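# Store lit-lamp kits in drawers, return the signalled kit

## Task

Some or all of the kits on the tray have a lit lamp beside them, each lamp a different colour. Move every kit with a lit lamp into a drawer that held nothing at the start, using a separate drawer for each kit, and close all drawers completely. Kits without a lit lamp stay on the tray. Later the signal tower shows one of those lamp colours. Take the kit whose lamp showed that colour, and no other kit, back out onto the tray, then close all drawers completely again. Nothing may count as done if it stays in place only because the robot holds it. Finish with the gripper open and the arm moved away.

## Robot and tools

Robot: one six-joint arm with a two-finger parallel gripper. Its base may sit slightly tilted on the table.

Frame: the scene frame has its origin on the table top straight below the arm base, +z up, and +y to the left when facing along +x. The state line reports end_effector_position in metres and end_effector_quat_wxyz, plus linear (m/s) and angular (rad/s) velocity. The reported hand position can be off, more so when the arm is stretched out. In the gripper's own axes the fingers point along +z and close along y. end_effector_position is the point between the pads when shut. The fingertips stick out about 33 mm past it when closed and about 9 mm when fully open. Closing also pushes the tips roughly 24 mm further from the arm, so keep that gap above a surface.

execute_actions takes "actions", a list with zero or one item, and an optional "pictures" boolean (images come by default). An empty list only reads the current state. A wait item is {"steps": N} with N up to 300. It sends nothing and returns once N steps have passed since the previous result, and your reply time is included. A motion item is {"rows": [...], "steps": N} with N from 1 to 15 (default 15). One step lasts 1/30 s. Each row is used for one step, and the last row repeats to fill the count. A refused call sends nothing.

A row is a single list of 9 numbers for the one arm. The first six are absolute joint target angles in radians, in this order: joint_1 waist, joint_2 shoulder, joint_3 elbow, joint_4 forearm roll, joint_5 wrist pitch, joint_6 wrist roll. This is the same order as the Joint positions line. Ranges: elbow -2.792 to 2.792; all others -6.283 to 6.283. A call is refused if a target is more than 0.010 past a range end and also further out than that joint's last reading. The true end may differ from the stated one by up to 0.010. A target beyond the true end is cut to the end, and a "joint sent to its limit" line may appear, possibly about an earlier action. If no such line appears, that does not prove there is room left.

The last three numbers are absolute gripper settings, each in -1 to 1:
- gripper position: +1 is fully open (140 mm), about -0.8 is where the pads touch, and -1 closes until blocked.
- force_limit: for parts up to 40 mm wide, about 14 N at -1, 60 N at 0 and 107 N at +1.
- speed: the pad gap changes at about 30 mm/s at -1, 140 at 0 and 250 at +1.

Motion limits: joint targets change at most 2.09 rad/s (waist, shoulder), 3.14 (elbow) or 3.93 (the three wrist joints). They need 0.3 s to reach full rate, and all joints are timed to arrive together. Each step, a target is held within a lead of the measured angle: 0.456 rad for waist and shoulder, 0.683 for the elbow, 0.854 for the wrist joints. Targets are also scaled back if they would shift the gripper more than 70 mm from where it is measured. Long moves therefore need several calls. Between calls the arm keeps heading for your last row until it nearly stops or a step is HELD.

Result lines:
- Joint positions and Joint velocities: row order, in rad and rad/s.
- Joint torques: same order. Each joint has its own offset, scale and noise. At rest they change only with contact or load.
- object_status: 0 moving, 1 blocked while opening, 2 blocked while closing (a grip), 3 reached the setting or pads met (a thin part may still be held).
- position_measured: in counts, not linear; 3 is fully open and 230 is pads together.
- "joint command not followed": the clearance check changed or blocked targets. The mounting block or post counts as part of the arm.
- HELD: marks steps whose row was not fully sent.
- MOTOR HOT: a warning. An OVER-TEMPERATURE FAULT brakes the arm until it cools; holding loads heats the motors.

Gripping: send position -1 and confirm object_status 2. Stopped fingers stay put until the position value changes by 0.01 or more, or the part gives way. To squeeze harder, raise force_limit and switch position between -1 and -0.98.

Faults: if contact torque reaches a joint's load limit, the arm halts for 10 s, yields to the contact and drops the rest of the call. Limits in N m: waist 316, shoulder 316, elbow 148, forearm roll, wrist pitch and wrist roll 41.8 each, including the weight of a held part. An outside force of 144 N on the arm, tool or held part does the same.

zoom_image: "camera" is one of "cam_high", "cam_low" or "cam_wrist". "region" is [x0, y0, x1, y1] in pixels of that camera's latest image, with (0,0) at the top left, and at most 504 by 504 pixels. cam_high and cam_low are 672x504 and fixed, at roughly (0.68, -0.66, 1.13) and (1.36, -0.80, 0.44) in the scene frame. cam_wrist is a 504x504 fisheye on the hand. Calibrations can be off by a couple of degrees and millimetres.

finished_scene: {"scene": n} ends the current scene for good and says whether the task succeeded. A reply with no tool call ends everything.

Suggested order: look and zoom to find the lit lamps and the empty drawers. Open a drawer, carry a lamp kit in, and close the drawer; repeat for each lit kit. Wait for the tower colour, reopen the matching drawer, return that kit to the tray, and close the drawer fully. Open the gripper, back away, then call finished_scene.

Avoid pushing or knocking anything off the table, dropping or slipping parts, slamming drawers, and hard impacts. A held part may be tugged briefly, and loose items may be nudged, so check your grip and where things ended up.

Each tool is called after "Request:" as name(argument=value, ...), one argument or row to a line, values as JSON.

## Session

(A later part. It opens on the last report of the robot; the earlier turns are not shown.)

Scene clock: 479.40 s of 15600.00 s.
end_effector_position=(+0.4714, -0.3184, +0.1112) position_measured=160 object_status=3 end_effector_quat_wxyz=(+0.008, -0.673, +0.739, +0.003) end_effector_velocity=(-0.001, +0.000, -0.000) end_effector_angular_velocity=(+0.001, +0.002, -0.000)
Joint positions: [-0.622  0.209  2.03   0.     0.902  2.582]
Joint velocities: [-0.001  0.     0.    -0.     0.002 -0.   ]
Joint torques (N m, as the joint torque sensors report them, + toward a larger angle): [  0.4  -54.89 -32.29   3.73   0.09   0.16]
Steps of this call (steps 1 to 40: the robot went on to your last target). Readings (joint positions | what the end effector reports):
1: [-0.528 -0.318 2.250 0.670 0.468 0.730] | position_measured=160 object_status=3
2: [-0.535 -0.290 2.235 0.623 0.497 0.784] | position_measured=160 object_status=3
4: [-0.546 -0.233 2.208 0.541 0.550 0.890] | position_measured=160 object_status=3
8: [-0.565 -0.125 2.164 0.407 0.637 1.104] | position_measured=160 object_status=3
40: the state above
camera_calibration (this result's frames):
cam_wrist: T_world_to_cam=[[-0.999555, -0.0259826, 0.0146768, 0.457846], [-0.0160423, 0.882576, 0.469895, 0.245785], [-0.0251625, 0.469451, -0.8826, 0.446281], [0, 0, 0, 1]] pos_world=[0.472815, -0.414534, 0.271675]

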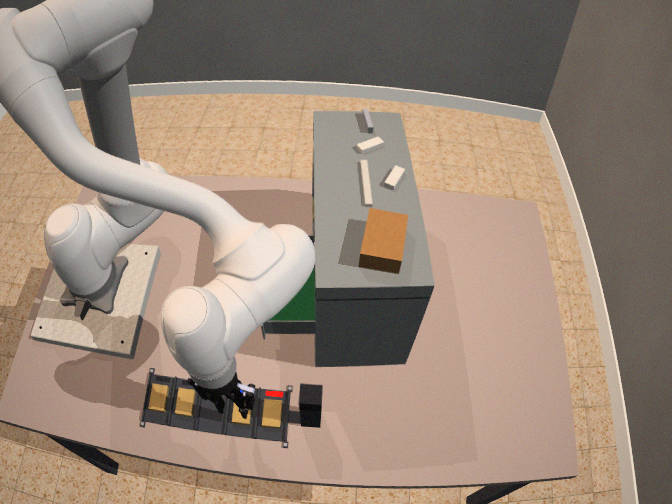

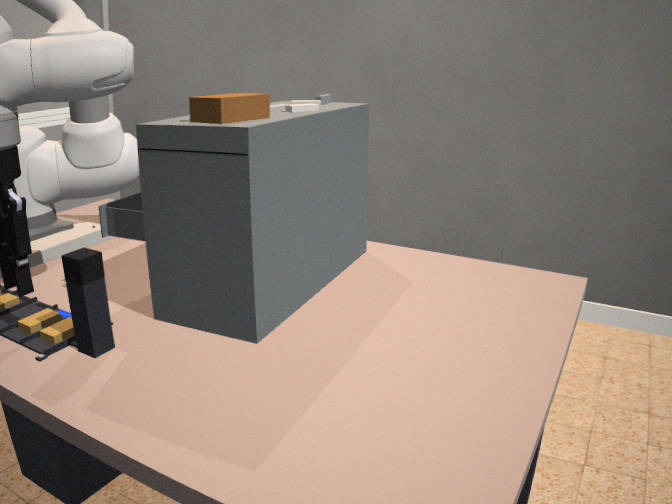

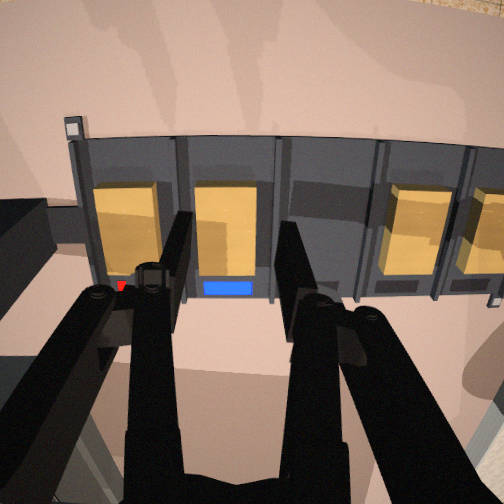

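Request:
execute_actions(
  actions=[
    {"rows":[[-0.6185,0.2135,2.0245,0,0.903,2.5865,-0.25,0.5,-0.3],[-0.6185,0.23,2.035,0,0.877,2.5865,-0.25,0.5,-0.3],[-0.6185,0.245,2.045,0,0.852,2.5865,-0.25,0.5,-0.3],[-0.6185,0.26,2.054,0,0.828,2.5865,-0.25,0.5,-0.3],[-0.6185,0.273,2.062,0,0.806,2.5865,-0.25,0.5,-0.3],[-0.6185,0.286,2.0695,0,0.7856,2.5865,-0.25,0.5,-0.3]],"steps":15},
  ],
)

Scene clock: 487.30 s of 15600.00 s.
end_effector_position=(+0.4756, -0.3175, +0.0512) position_measured=160 object_status=3 end_effector_quat_wxyz=(+0.008, -0.673, +0.739, +0.003) end_effector_velocity=(-0.001, +0.001, -0.001) end_effector_angular_velocity=(+0.002, +0.003, +0.001)
Joint positions: [-0.619  0.286  2.069 -0.     0.786  2.586]
Joint velocities: [ 0.001  0.002  0.001 -0.     0.001 -0.   ]
Joint torques (N m, as the joint torque sensors report them, + toward a larger angle): [ -0.23 -60.37 -28.28   3.22   0.07   0.22]
Steps of this call (steps 1 to 15: the robot went on to your last target; steps 16 to 90: nothing new was sent; then 4.40 s passed at rest; steps 91 to 105: all 15 steps of this action). Readings (joint positions | what the end effector reports):
91: [-0.623 0.210 2.030 -0.000 0.902 2.583] | position_measured=160 object_status=3
92: [-0.621 0.211 2.028 -0.000 0.902 2.584] | position_measured=160 object_status=3
94: [-0.620 0.226 2.033 -0.000 0.883 2.586] | position_measured=160 object_status=3
98: [-0.619 0.275 2.063 -0.000 0.803 2.586] | position_measured=160 object_status=3
105: the state above
camera_calibration (this result's frames):
cam_wrist: T_world_to_cam=[[-0.99956, -0.0259644, 0.0143179, 0.462916], [-0.016203, 0.88273, 0.469601, 0.273358], [-0.0248318, 0.469162, -0.882763, 0.392787], [0, 0, 0, 1]] pos_world=[0.476895, -0.413563, 0.211741]

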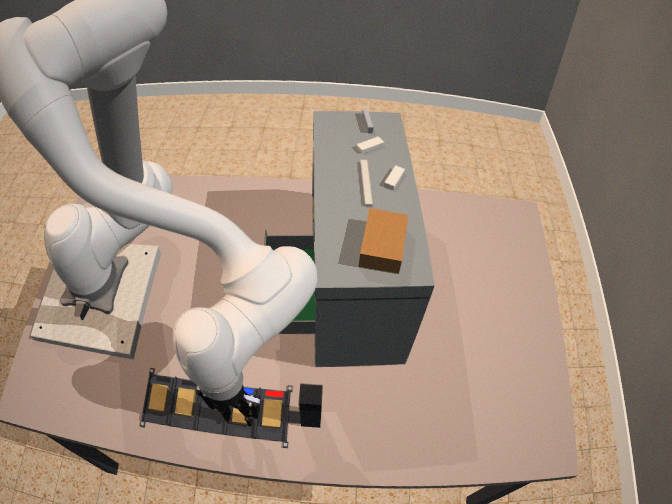

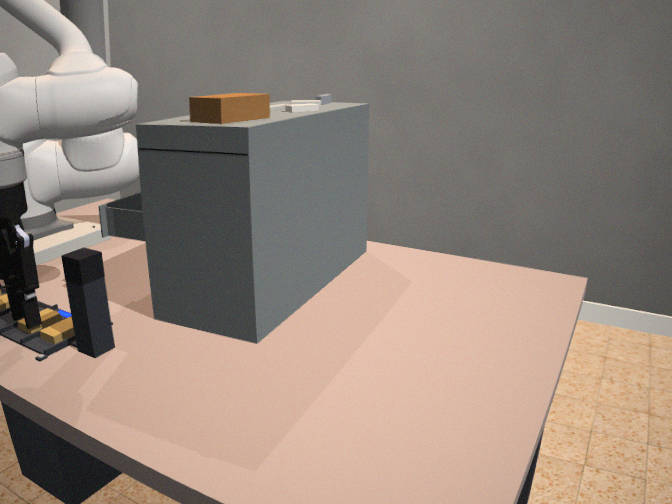

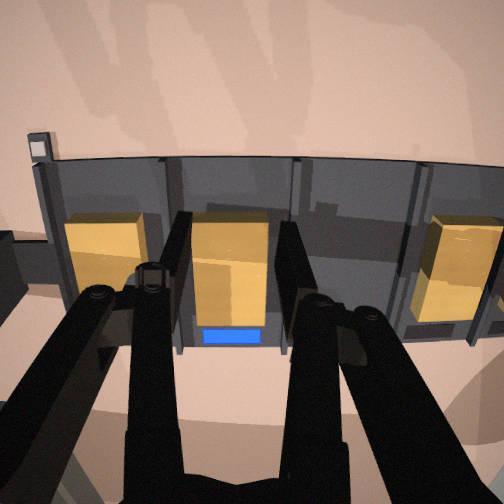

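Request:
execute_actions(
  actions=[
    {"rows":[[-0.6185,0.286,2.0695,0,0.7856,2.5865,-1,0.5,-0.3]],"steps":15},
  ],
  pictures=false,
)

Request:
execute_actions(
  actions=[
    {"steps":10},
  ],
  pictures=false,
)

Request:
execute_actions(
  actions=[
    {"rows":[[-0.6185,0.273,2.062,0,0.806,2.5865,-1,0.5,-0.3],[-0.6185,0.26,2.054,0,0.828,2.5865,-1,0.5,-0.3],[-0.6185,0.24,2.042,0,0.86,2.5865,-1,0.5,-0.3],[-0.6185,0.2135,2.0245,0,0.903,2.5865,-1,0.5,-0.3],[-0.6185,0.17,1.99,0,0.98,2.5865,-1,0.5,-0.3],[-0.6185,0.13,1.95,0,1.06,2.5865,-1,0.5,-0.3],[-0.6185,0.09,1.91,0,1.14,2.5865,-1,0.5,-0.3],[-0.6185,0.05,1.87,0,1.22,2.5865,-1,0.5,-0.3],[-0.6185,0.02,1.83,0,1.29,2.5865,-1,0.5,-0.3]],"steps":15},
  ],
  pictures=false,
)

Request:
execute_actions(
  actions=[
    {"rows":[[-0.55,0.02,1.83,0,1.29,2.85,-1,0.5,-0.3],[-0.48,0.02,1.83,0,1.29,3.12,-1,0.5,-0.3],[-0.41,0.02,1.83,0,1.29,3.39,-1,0.5,-0.3],[-0.34,0.02,1.83,0,1.29,3.66,-1,0.5,-0.3],[-0.27,0.02,1.83,0,1.29,3.93,-1,0.5,-0.3],[-0.2,0.02,1.84,0,1.28,4.2,-1,0.5,-0.3],[-0.14,0.03,1.855,0,1.255,4.45,-1,0.5,-0.3],[-0.085,0.0502,1.8775,0,1.2135,4.66,-1,0.5,-0.3]],"steps":15},
  ],
  pictures=false,
)

Request:
execute_actions(
  actions=[
    {"steps":20},
  ],
)

Scene clock: 509.17 s of 15600.00 s.
end_effector_position=(+0.4764, -0.3181, +0.0527) position_measured=234 object_status=3 end_effector_quat_wxyz=(+0.008, -0.673, +0.739, +0.002) end_effector_velocity=(+0.000, +0.001, -0.000) end_effector_angular_velocity=(+0.001, +0.000, +0.001)
Joint positions: [-0.618  0.284  2.068  0.     0.787  2.587]
Joint velocities: [ 0.001  0.     0.     0.001  0.    -0.   ]
Joint torques (N m, as the joint torque sensors report them, + toward a larger angle): [  0.   -51.49 -24.22   3.4   -0.2    0.15]
FORCE FAULT: contact force on the arm reached its limit, and the arm stopped for 10 seconds. The contact can be on any part of the arm, not only on its tool. The arm's remaining commands of this call were not run. The arm holds still and accepts commands again. Move the arm away from the contact; if what it grips holds it there, let go first. Pushing or pulling that hard again can fault the arm again.
The stop began at step 100 of this call (marked STOPPED below). From that step on the arm followed nothing that you had sent. 6 steps, steps kept back included, did not run and will not run. Nothing is kept back now, and the robot has no last target.
Steps of this call (steps 1 to 15: the robot went on to your last target; steps 16 to 90: nothing new was sent; then 8.53 s passed at rest; steps 91 to 99: the first 9 steps of this action; steps 100 to 400: the stop). Readings (joint positions | what the end effector reports):
91: [-0.618 0.286 2.070 0.000 0.786 2.587] | position_measured=160 object_status=0
92: [-0.618 0.286 2.070 0.000 0.786 2.587] | position_measured=162 object_status=0
94: [-0.618 0.286 2.070 0.000 0.786 2.587] | position_measured=174 object_status=0
98: [-0.618 0.286 2.069 0.000 0.786 2.587] | position_measured=197 object_status=0
100: [-0.618 0.285 2.068 0.000 0.787 2.587] | position_measured=208 object_status=0 STOPPED
400: the state above

Scene clock: 509.20 s of 15600.00 s.
end_effector_position=(+0.4764, -0.3181, +0.0527) position_measured=234 object_status=3 end_effector_quat_wxyz=(+0.008, -0.673, +0.739, +0.002) end_effector_velocity=(-0.000, +0.000, +0.000) end_effector_angular_velocity=(-0.000, +0.000, +0.001)
Joint positions: [-0.618  0.284  2.068  0.     0.787  2.587]
Joint velocities: [ 0.001 -0.001  0.    -0.     0.    -0.   ]
Joint torques (N m, as the joint torque sensors report them, + toward a larger angle): [ -0.58 -50.72 -24.21   3.4   -0.01   0.1 ]
A stop began in an earlier call of the same reply, so what this call sent did not run. Send another action.
Steps of this call (step 1: nothing new was sent). Readings (joint positions | what the end effector reports):
1: the state above

Scene clock: 509.23 s of 15600.00 s.
end_effector_position=(+0.4764, -0.3181, +0.0527) position_measured=234 object_status=3 end_effector_quat_wxyz=(+0.008, -0.673, +0.739, +0.002) end_effector_velocity=(+0.000, +0.001, -0.000) end_effector_angular_velocity=(+0.000, +0.000, +0.001)
Joint positions: [-0.618  0.284  2.068  0.     0.787  2.587]
Joint velocities: [ 0.001  0.     0.     0.     0.    -0.   ]
Joint torques (N m, as the joint torque sensors report them, + toward a larger angle): [ -0.03 -51.23 -24.23   3.37  -0.17   0.13]
A stop began in an earlier call of the same reply, so what this call sent did not run. Send another action.
Steps of this call (step 1: nothing new was sent). Readings (joint positions | what the end effector reports):
1: the state above

Scene clock: 509.27 s of 15600.00 s.
end_effector_position=(+0.4764, -0.3181, +0.0527) position_measured=234 object_status=3 end_effector_quat_wxyz=(+0.008, -0.673, +0.739, +0.002) end_effector_velocity=(-0.000, -0.000, +0.001) end_effector_angular_velocity=(-0.001, -0.001, -0.000)
Joint positions: [-0.618  0.284  2.068  0.     0.787  2.587]
Joint velocities: [-0.001 -0.001  0.     0.    -0.001 -0.   ]
Joint torques (N m, as the joint torque sensors report them, + toward a larger angle): [ -0.71 -50.54 -24.54   3.35  -0.04   0.18]
A stop began in an earlier call of the same reply, so what this call sent did not run. Send another action.
Steps of this call (step 1: nothing new was sent). Readings (joint positions | what the end effector reports):
1: the state above

Scene clock: 509.30 s of 15600.00 s.
end_effector_position=(+0.4764, -0.3181, +0.0527) position_measured=234 object_status=3 end_effector_quat_wxyz=(+0.008, -0.673, +0.739, +0.002) end_effector_velocity=(+0.001, -0.001, +0.001) end_effector_angular_velocity=(-0.002, -0.002, +0.000)
Joint positions: [-0.618  0.284  2.068  0.     0.787  2.587]
Joint velocities: [-0.    -0.001 -0.    -0.001 -0.002 -0.   ]
Joint torques (N m, as the joint torque sensors report them, + toward a larger angle): [ -0.33 -51.06 -24.25   3.44  -0.11   0.08]
A stop began in an earlier call of the same reply, so what this call sent did not run. Send another action.
Steps of this call (step 1: nothing new was sent). Readings (joint positions | what the end effector reports):
1: the state above
camera_calibration (this result's frames):
cam_wrist: T_world_to_cam=[[-0.999585, -0.0258436, 0.012704, 0.463865], [-0.0168799, 0.883241, 0.468616, 0.273722], [-0.0233314, 0.468207, -0.883311, 0.393408], [0, 0, 0, 1]] pos_world=[0.477472, -0.413971, 0.213338]

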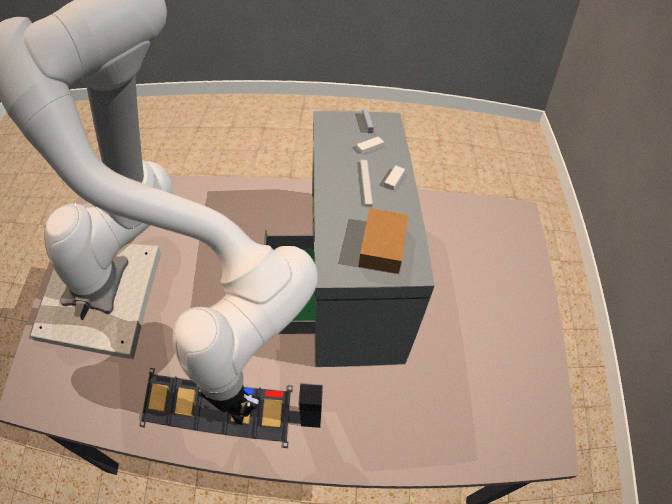

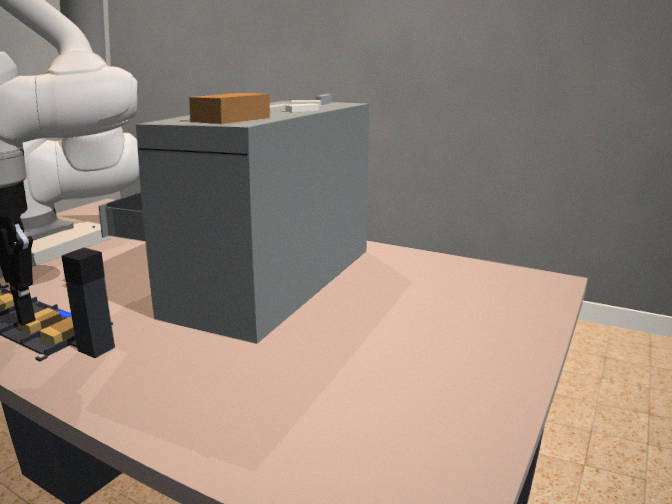

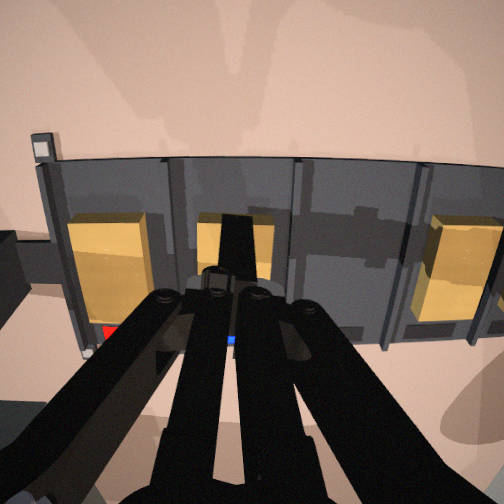

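Request:
execute_actions(
  actions=[
    {"rows":[[-0.6185,0.273,2.062,0,0.806,2.5865,-1,0.5,0.2],[-0.6185,0.26,2.054,0,0.828,2.5865,-1,0.5,0.2],[-0.6185,0.24,2.042,0,0.86,2.5865,-1,0.5,0.2],[-0.6185,0.24,2.042,0,0.86,2.5865,-0.25,0.5,0.2]],"steps":15},
  ],
  pictures=false,
)

Request:
execute_actions(
  actions=[
    {"steps":20},
  ],
)

Request:
zoom_image(
  camera="cam_low",
  region=[0,240,140,370],
)

Scene clock: 514.50 s of 15600.00 s.
end_effector_position=(+0.4753, -0.3180, +0.0886) position_measured=160 object_status=0 end_effector_quat_wxyz=(+0.008, -0.673, +0.739, +0.003) end_effector_velocity=(-0.000, -0.001, +0.000) end_effector_angular_velocity=(-0.002, -0.001, -0.001)
Joint positions: [-0.618  0.24   2.042  0.     0.86   2.587]
Joint velocities: [-0.002 -0.    -0.    -0.001 -0.001 -0.   ]
Joint torques (N m, as the joint torque sensors report them, + toward a larger angle): [ -0.3  -56.11 -31.17   3.61   0.15   0.12]
Steps of this call (steps 1 to 90: nothing new was sent; then 1.70 s passed at rest; steps 91 to 105: all 15 steps of this action). Readings (joint positions | what the end effector reports):
91: [-0.618 0.284 2.068 0.000 0.787 2.587] | position_measured=234 object_status=3
92: [-0.618 0.282 2.067 0.000 0.792 2.587] | position_measured=234 object_status=3
94: [-0.618 0.264 2.056 0.000 0.822 2.587] | position_measured=234 object_status=0
98: [-0.618 0.240 2.042 0.000 0.859 2.587] | position_measured=205 object_status=0
105: the state above

Scene clock: 515.17 s of 15600.00 s.
end_effector_position=(+0.4753, -0.3180, +0.0887) position_measured=160 object_status=3 end_effector_quat_wxyz=(+0.008, -0.673, +0.739, +0.003) end_effector_velocity=(+0.000, +0.000, +0.000) end_effector_angular_velocity=(+0.000, -0.000, -0.000)
Joint positions: [-0.618  0.24   2.042 -0.     0.86   2.587]
Joint velocities: [ 0.001 -0.001  0.     0.     0.     0.   ]
Joint torques (N m, as the joint torque sensors report them, + toward a larger angle): [  0.69 -55.93 -31.32   3.6    0.16   0.13]
Steps of this call (steps 1 to 15: the robot went on to your last target; steps 16 to 20: nothing new was sent). Readings (joint positions | what the end effector reports):
1: [-0.618 0.240 2.042 0.000 0.860 2.587] | position_measured=160 object_status=0
2: [-0.618 0.240 2.042 0.000 0.860 2.587] | position_measured=160 object_status=0
4: [-0.618 0.240 2.042 0.000 0.860 2.587] | position_measured=160 object_status=3
8: [-0.618 0.240 2.042 0.000 0.860 2.587] | position_measured=160 object_status=3
20: the state above
The arm was judged still, so your last target was given up. Only a new action makes it travel on or press farther. Fingers that are still opening or closing keep moving.
camera_calibration (this result's frames):
cam_wrist: T_world_to_cam=[[-0.999547, -0.0260086, 0.0151573, 0.462024], [-0.0158298, 0.882401, 0.470231, 0.255921], [-0.0256049, 0.469778, -0.882413, 0.42659], [0, 0, 0, 1]] pos_world=[0.476789, -0.414211, 0.249083]

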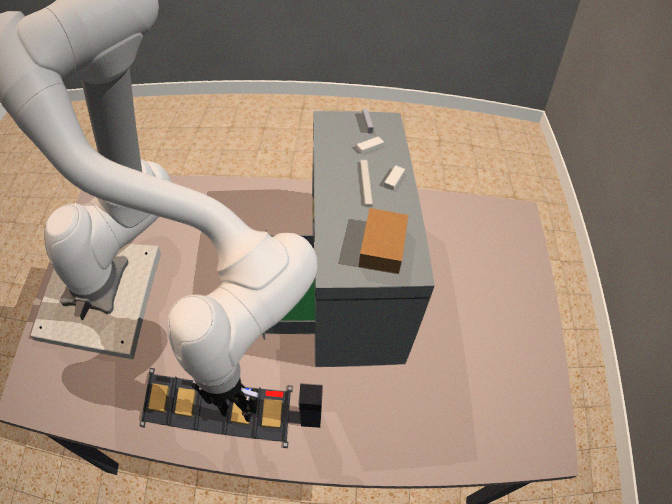

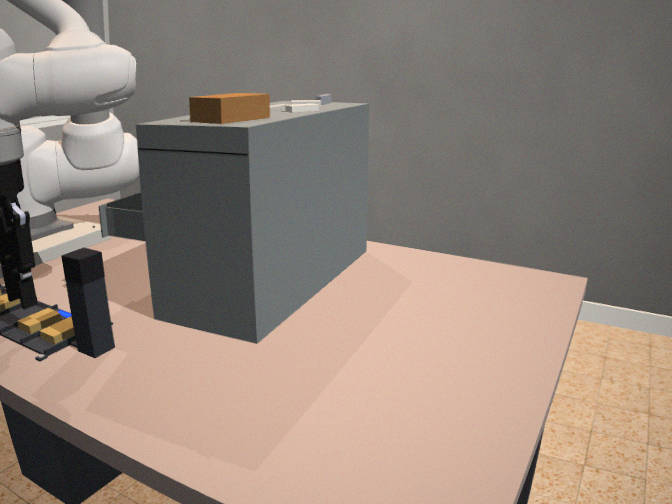

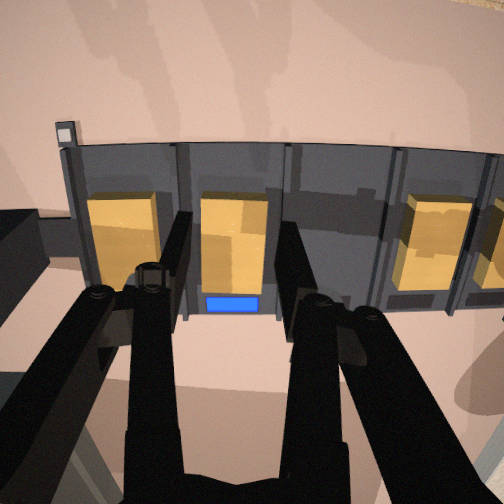

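Region (0, 240, 140, 370) of cam_low's 672x504 image, scaled by 3.600, with more detail than that image has; it fills the top 468 rows of this view, and the rest is white.

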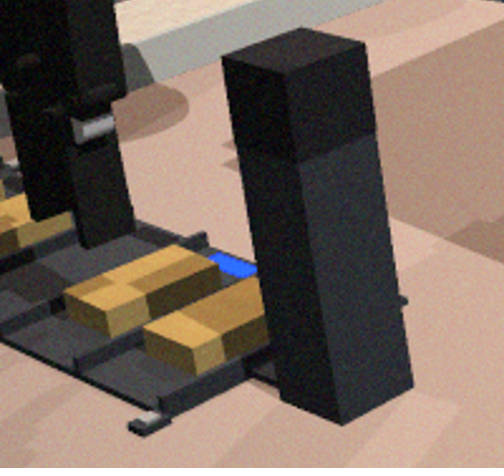

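Request:
execute_actions(
  actions=[
    {"rows":[[-0.6185,0.26,2.054,0,0.828,2.5865,-0.25,0.5,-0.3],[-0.6185,0.273,2.062,0,0.806,2.5865,-0.25,0.5,-0.3],[-0.6185,0.286,2.0695,0,0.7856,2.5865,-0.25,0.5,-0.3],[-0.6185,0.289,2.0712,0,0.7806,2.5865,-0.25,0.5,-0.3],[-0.6185,0.2924,2.073,0,0.7756,2.5865,-0.25,0.5,-0.3]],"steps":15},
  ],
)

Scene clock: 519.77 s of 15600.00 s.
end_effector_position=(+0.4755, -0.3173, +0.0461) position_measured=160 object_status=3 end_effector_quat_wxyz=(+0.008, -0.673, +0.739, +0.003) end_effector_velocity=(+0.000, +0.001, -0.001) end_effector_angular_velocity=(+0.001, +0.001, +0.001)
Joint positions: [-0.619  0.292  2.073 -0.     0.776  2.587]
Joint velocities: [ 0.001  0.002  0.    -0.    -0.    -0.   ]
Joint torques (N m, as the joint torque sensors report them, + toward a larger angle): [ -0.42 -60.07 -29.13   3.24   0.11   0.17]
Steps of this call (steps 1 to 90: nothing new was sent; then 1.10 s passed at rest; steps 91 to 105: all 15 steps of this action). Readings (joint positions | what the end effector reports):
91: [-0.619 0.240 2.042 -0.000 0.860 2.587] | position_measured=160 object_status=3
92: [-0.619 0.243 2.043 -0.000 0.855 2.587] | position_measured=160 object_status=3
94: [-0.619 0.265 2.057 -0.000 0.819 2.587] | position_measured=160 object_status=3
98: [-0.619 0.292 2.073 -0.000 0.777 2.587] | position_measured=160 object_status=3
105: the state above
camera_calibration (this result's frames):
cam_wrist: T_world_to_cam=[[-0.99956, -0.0259645, 0.0143512, 0.46291], [-0.0161869, 0.88272, 0.46962, 0.275597], [-0.0248616, 0.469181, -0.882752, 0.388223], [0, 0, 0, 1]] pos_world=[0.476819, -0.413402, 0.206635]

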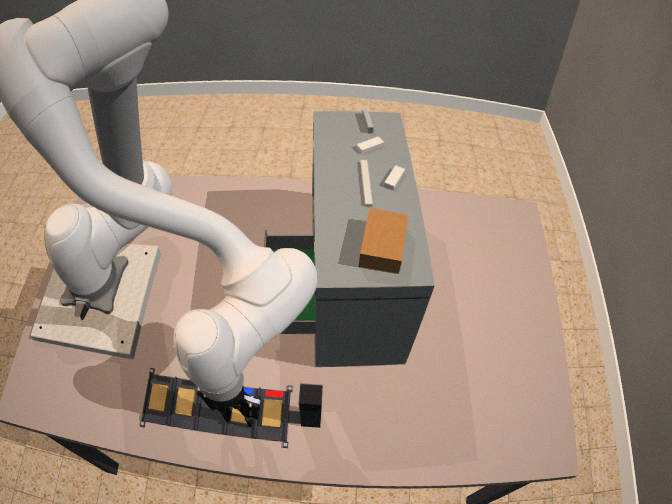

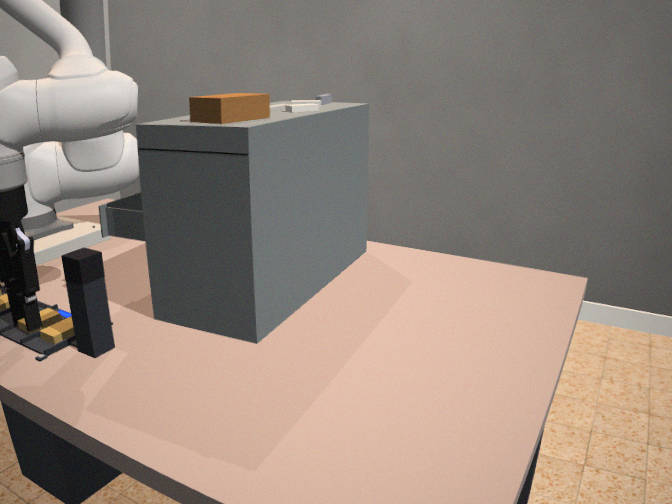

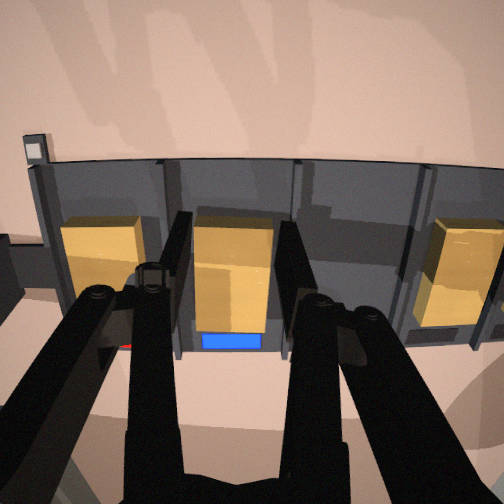

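Request:
execute_actions(
  actions=[
    {"rows":[[-0.6185,0.2955,2.0748,0,0.7706,2.5865,-0.25,0.2,-0.5],[-0.6185,0.2988,2.0765,0,0.7656,2.5865,-0.25,0.2,-0.5],[-0.6185,0.2988,2.0765,0,0.7656,2.5865,-0.25,0.2,-0.5],[-0.6185,0.2988,2.0765,0,0.7656,2.5865,-0.25,0.2,-0.5],[-0.6185,0.2988,2.0765,0,0.7656,2.5865,-0.25,0.2,-0.5],[-0.6185,0.2988,2.0765,0,0.7656,2.5865,-0.55,0.2,-0.5]],"steps":15},
  ],
  pictures=false,
)

Request:
execute_actions(
  actions=[
    {"steps":20},
  ],
)

Scene clock: 534.73 s of 15600.00 s.
end_effector_position=(+0.4759, -0.3175, +0.0443) position_measured=160 object_status=3 end_effector_quat_wxyz=(+0.008, -0.673, +0.739, +0.002) end_effector_velocity=(+0.001, +0.001, -0.000) end_effector_angular_velocity=(+0.001, +0.000, +0.001)
Joint positions: [-0.619  0.295  2.074  0.     0.772  2.587]
Joint velocities: [ 0.002  0.001 -0.     0.     0.     0.   ]
Joint torques (N m, as the joint torque sensors report them, + toward a larger angle): [ -1.87 -47.51 -27.92   3.11  -4.44  -0.24]
FORCE FAULT: contact force on the arm reached its limit, and the arm stopped for 10 seconds. The contact can be on any part of the arm, not only on its tool. The arm's remaining commands of this call were not run. The arm holds still and accepts commands again. Move the arm away from the contact; if what it grips holds it there, let go first. Pushing or pulling that hard again can fault the arm again.
The stop began at step 96 of this call (marked STOPPED below). From that step on the arm followed nothing that you had sent. 10 steps, steps kept back included, did not run and will not run. Nothing is kept back now, and the robot has no last target.
Steps of this call (steps 1 to 15: the robot went on to your last target; steps 16 to 90: nothing new was sent; then 1.77 s passed at rest; steps 91 to 95: the first 5 steps of this action; steps 96 to 396: the stop). Readings (joint positions | what the end effector reports):
91: [-0.619 0.292 2.073 0.000 0.776 2.587] | position_measured=160 object_status=3
92: [-0.619 0.294 2.074 0.000 0.773 2.587] | position_measured=160 object_status=3
94: [-0.619 0.297 2.075 0.000 0.768 2.587] | position_measured=160 object_status=3
96: [-0.619 0.297 2.074 0.000 0.769 2.587] | position_measured=160 object_status=3 STOPPED
98: [-0.619 0.296 2.074 0.000 0.771 2.587] | position_measured=160 object_status=3
396: the state above

Scene clock: 534.77 s of 15600.00 s.
end_effector_position=(+0.4759, -0.3175, +0.0444) position_measured=160 object_status=3 end_effector_quat_wxyz=(+0.008, -0.673, +0.739, +0.002) end_effector_velocity=(-0.000, -0.001, -0.000) end_effector_angular_velocity=(-0.000, +0.000, -0.001)
Joint positions: [-0.619  0.295  2.074  0.     0.772  2.587]
Joint velocities: [-0.002  0.    -0.    -0.     0.    -0.   ]
Joint torques (N m, as the joint torque sensors report them, + toward a larger angle): [ -0.44 -49.16 -27.56   3.08  -4.27  -0.15]
A stop began in an earlier call of the same reply, so what this call sent did not run. Send another action.
Steps of this call (step 1: nothing new was sent). Readings (joint positions | what the end effector reports):
1: the state above
camera_calibration (this result's frames):
cam_wrist: T_world_to_cam=[[-0.999571, -0.0258746, 0.0137371, 0.463402], [-0.0164053, 0.882901, 0.469273, 0.276828], [-0.0242707, 0.468846, -0.882946, 0.386399], [0, 0, 0, 1]] pos_world=[0.477123, -0.413584, 0.204896]

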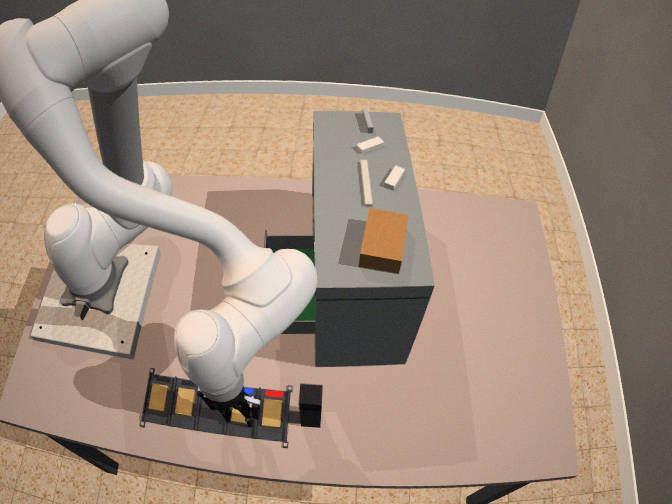

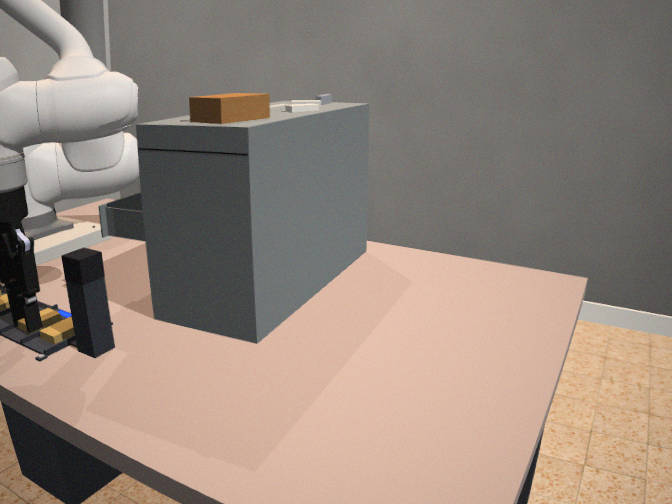

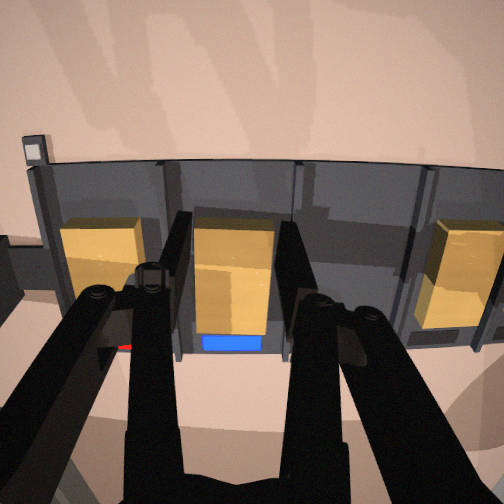

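Request:
execute_actions(
  actions=[
    {"rows":[[-0.6185,0.286,2.0695,0,0.7856,2.5865,-0.25,0.5,-0.3],[-0.6185,0.28,2.066,0,0.795,2.5865,-0.25,0.5,-0.3],[-0.6185,0.28,2.066,0,0.795,2.5865,-0.25,0.5,-0.3],[-0.6185,0.28,2.066,0,0.795,2.5865,-0.32,0.5,0]],"steps":15},
  ],
)

Scene clock: 540.83 s of 15600.00 s.
end_effector_position=(+0.4756, -0.3176, +0.0559) position_measured=169 object_status=0 end_effector_quat_wxyz=(+0.008, -0.673, +0.739, +0.003) end_effector_velocity=(-0.000, +0.000, -0.000) end_effector_angular_velocity=(+0.001, +0.001, -0.001)
Joint positions: [-0.619  0.28   2.066  0.     0.795  2.587]
Joint velocities: [-0.     0.001  0.     0.     0.001  0.001]
Joint torques (N m, as the joint torque sensors report them, + toward a larger angle): [  0.55 -58.87 -29.27   3.27  -0.01   0.01]
Steps of this call (steps 1 to 90: nothing new was sent; then 2.57 s passed at rest; steps 91 to 105: all 15 steps of this action). Readings (joint positions | what the end effector reports):
91: [-0.619 0.295 2.074 0.000 0.772 2.587] | position_measured=160 object_status=3
92: [-0.619 0.293 2.073 0.000 0.776 2.587] | position_measured=160 object_status=3
94: [-0.619 0.283 2.067 0.000 0.791 2.587] | position_measured=160 object_status=0
98: [-0.619 0.280 2.066 0.000 0.795 2.587] | position_measured=169 object_status=0
105: the state above
camera_calibration (this result's frames):
cam_wrist: T_world_to_cam=[[-0.999561, -0.0258957, 0.0143689, 0.462929], [-0.0161151, 0.882671, 0.469715, 0.271191], [-0.0248466, 0.469278, -0.882701, 0.397029], [0, 0, 0, 1]] pos_world=[0.476962, -0.413702, 0.216424]

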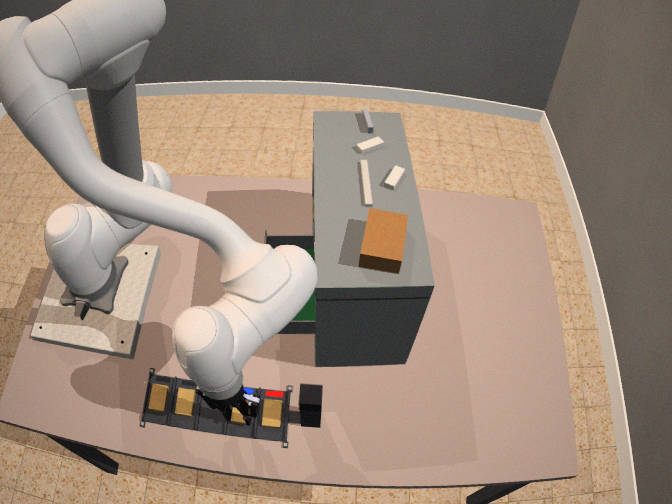

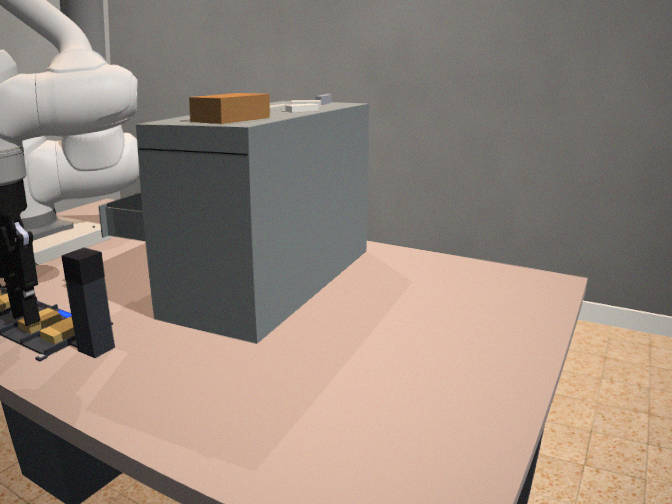

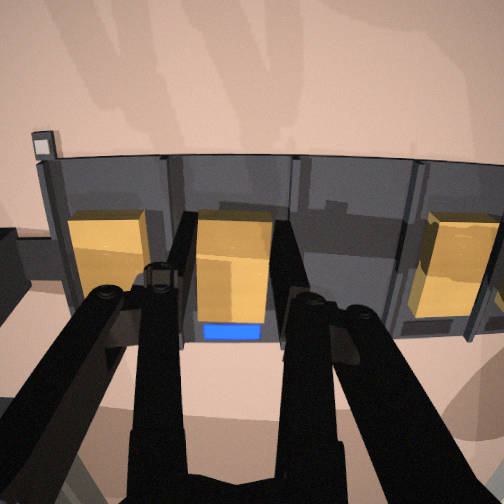

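Request:
execute_actions(
  actions=[
    {"rows":[[-0.6185,0.28,2.066,0,0.795,2.5865,-0.25,0.5,0],[-0.6185,0.28,2.066,0,0.795,2.5865,-0.25,0.5,0],[-0.6185,0.28,2.066,0,0.795,2.5865,-0.25,0.5,0],[-0.6185,0.28,2.066,0,0.795,2.5865,-0.25,0.5,0],[-0.6185,0.286,2.0695,0,0.7856,2.5865,-0.25,0.5,0],[-0.6185,0.289,2.0712,0,0.7806,2.5865,-0.25,0.5,0],[-0.6185,0.2924,2.073,0,0.7756,2.5865,-0.25,0.5,0],[-0.6185,0.2924,2.073,0,0.7756,2.5865,-0.25,0.5,0],[-0.6185,0.2924,2.073,0,0.7756,2.5865,-0.25,0.5,0],[-0.6185,0.2924,2.073,0,0.7756,2.5865,-0.25,0.5,0],[-0.6185,0.2924,2.073,0,0.7756,2.5865,-0.45,0.0,-0.7]],"steps":15},
  ],
  pictures=false,
)

Request:
execute_actions(
  actions=[
    {"steps":20},
  ],
)

Scene clock: 546.10 s of 15600.00 s.
end_effector_position=(+0.4755, -0.3173, +0.0462) position_measured=171 object_status=0 end_effector_quat_wxyz=(+0.008, -0.673, +0.739, +0.003) end_effector_velocity=(+0.000, +0.001, -0.000) end_effector_angular_velocity=(+0.000, +0.000, +0.000)
Joint positions: [-0.618  0.292  2.073 -0.     0.776  2.587]
Joint velocities: [ 0.001  0.001  0.     0.    -0.001  0.001]
Joint torques (N m, as the joint torque sensors report them, + toward a larger angle): [  0.6  -43.62 -21.71   3.43  -2.04   0.31]
Steps of this call (steps 1 to 15: the robot went on to your last target; steps 16 to 90: nothing new was sent; then 1.77 s passed at rest; steps 91 to 105: all 15 steps of this action). Readings (joint positions | what the end effector reports):
91: [-0.618 0.280 2.066 -0.000 0.795 2.587] | position_measured=169 object_status=0
92: [-0.618 0.280 2.066 -0.000 0.795 2.587] | position_measured=166 object_status=0
94: [-0.618 0.280 2.066 -0.000 0.795 2.587] | position_measured=160 object_status=0
98: [-0.618 0.289 2.071 -0.000 0.781 2.587] | position_measured=160 object_status=0
105: the state above

Scene clock: 546.77 s of 15600.00 s.
end_effector_position=(+0.4755, -0.3173, +0.0461) position_measured=175 object_status=2 end_effector_quat_wxyz=(+0.008, -0.673, +0.739, +0.003) end_effector_velocity=(-0.000, +0.000, +0.000) end_effector_angular_velocity=(+0.000, +0.000, +0.001)
Joint positions: [-0.618  0.292  2.073 -0.     0.776  2.587]
Joint velocities: [ 0.    -0.001  0.     0.     0.001 -0.   ]
Joint torques (N m, as the joint torque sensors report them, + toward a larger angle): [  0.13 -37.36 -18.03   3.36  -2.29   0.24]
Steps of this call (steps 1 to 15: the robot went on to your last target; steps 16 to 20: nothing new was sent). Readings (joint positions | what the end effector reports):
1: [-0.618 0.292 2.073 -0.000 0.776 2.587] | position_measured=175 object_status=0
2: [-0.618 0.292 2.073 -0.000 0.776 2.587] | position_measured=175 object_status=0
4: [-0.618 0.292 2.073 -0.000 0.776 2.587] | position_measured=175 object_status=0
8: [-0.618 0.292 2.073 -0.000 0.776 2.587] | position_measured=175 object_status=0
20: the state above
The arm was judged still, so your last target was given up. Only a new action makes it travel on or press farther. Fingers that are still opening or closing keep moving.
camera_calibration (this result's frames):
cam_wrist: T_world_to_cam=[[-0.999559, -0.0260029, 0.0143674, 0.462912], [-0.0162123, 0.882703, 0.469651, 0.275581], [-0.0248945, 0.46921, -0.882735, 0.388209], [0, 0, 0, 1]] pos_world=[0.476839, -0.413371, 0.206609]

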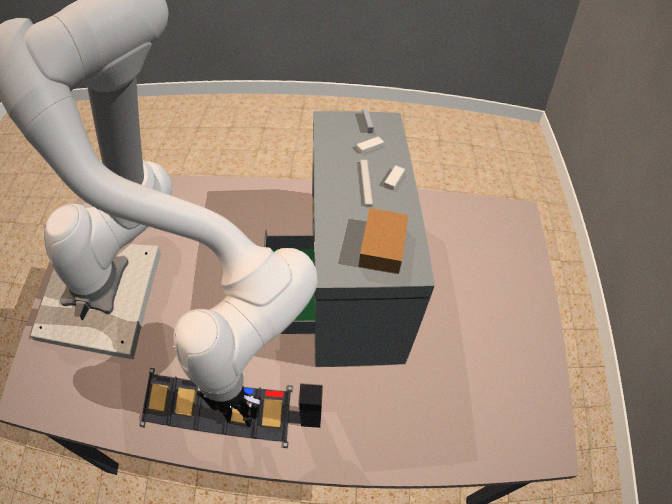

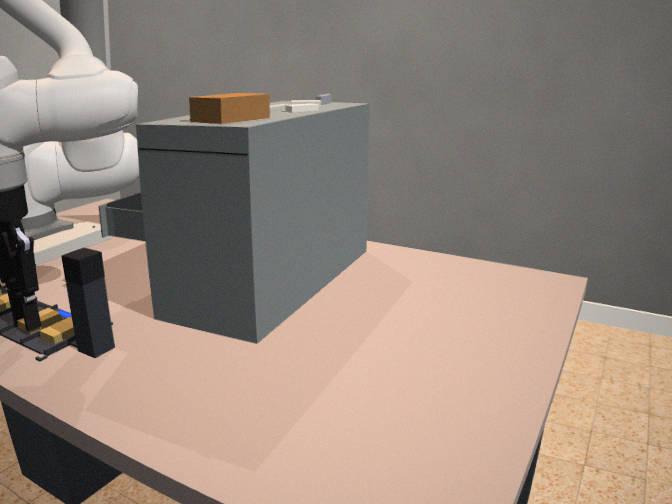

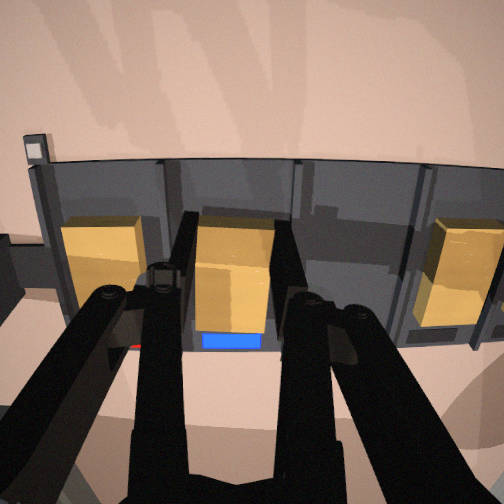

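Request:
execute_actions(
  actions=[
    {"rows":[[-0.6185,0.2905,2.072,0,0.7786,2.5865,-0.45,0,-0.7],[-0.6185,0.289,2.0712,0,0.7806,2.5865,-0.45,0,-0.7],[-0.6185,0.289,2.0712,0,0.7806,2.5865,-0.45,0,-0.7],[-0.6185,0.289,2.0712,0,0.7806,2.5865,-1,0.4,-0.7]],"steps":15},
  ],
  pictures=false,
)

Request:
execute_actions(
  actions=[
    {"steps":15},
  ],
  pictures=false,
)

Scene clock: 551.43 s of 15600.00 s.
end_effector_position=(+0.4755, -0.3174, +0.0487) position_measured=177 object_status=2 end_effector_quat_wxyz=(+0.008, -0.673, +0.739, +0.003) end_effector_velocity=(-0.001, -0.000, -0.000) end_effector_angular_velocity=(+0.001, +0.002, -0.000)
Joint positions: [-0.618  0.289  2.071  0.     0.781  2.587]
Joint velocities: [-0.001  0.    -0.    -0.001  0.002  0.   ]
Joint torques (N m, as the joint torque sensors report them, + toward a larger angle): [ -0.88 -60.07 -29.24   3.32   0.26   0.23]
Steps of this call (steps 1 to 90: nothing new was sent; then 1.17 s passed at rest; steps 91 to 105: all 15 steps of this action). Readings (joint positions | what the end effector reports):
91: [-0.618 0.292 2.073 0.000 0.776 2.587] | position_measured=175 object_status=2
92: [-0.618 0.292 2.073 0.000 0.776 2.587] | position_measured=175 object_status=2
94: [-0.618 0.290 2.072 0.000 0.780 2.587] | position_measured=175 object_status=0
98: [-0.618 0.289 2.071 0.000 0.781 2.587] | position_measured=177 object_status=0
105: the state above

Scene clock: 551.93 s of 15600.00 s.
end_effector_position=(+0.4755, -0.3174, +0.0487) position_measured=177 object_status=2 end_effector_quat_wxyz=(+0.008, -0.673, +0.739, +0.003) end_effector_velocity=(-0.000, +0.000, -0.000) end_effector_angular_velocity=(+0.001, +0.000, -0.001)
Joint positions: [-0.618  0.289  2.071  0.     0.781  2.587]
Joint velocities: [-0.    -0.     0.     0.001  0.001  0.   ]
Joint torques (N m, as the joint torque sensors report them, + toward a larger angle): [ -0.32 -59.93 -29.44   3.41   0.13   0.16]
Steps of this call (steps 1 to 15: the robot went on to your last target). Readings (joint positions | what the end effector reports):
1: [-0.618 0.289 2.071 0.000 0.781 2.587] | position_measured=177 object_status=2
2: [-0.618 0.289 2.071 0.000 0.781 2.587] | position_measured=177 object_status=2
4: [-0.618 0.289 2.071 0.000 0.781 2.587] | position_measured=177 object_status=2
8: [-0.618 0.289 2.071 0.000 0.781 2.587] | position_measured=177 object_status=2
15: the state above
The arm was judged still, so your last target was given up. Only a new action makes it travel on or press farther. Fingers that are still opening or closing keep moving.


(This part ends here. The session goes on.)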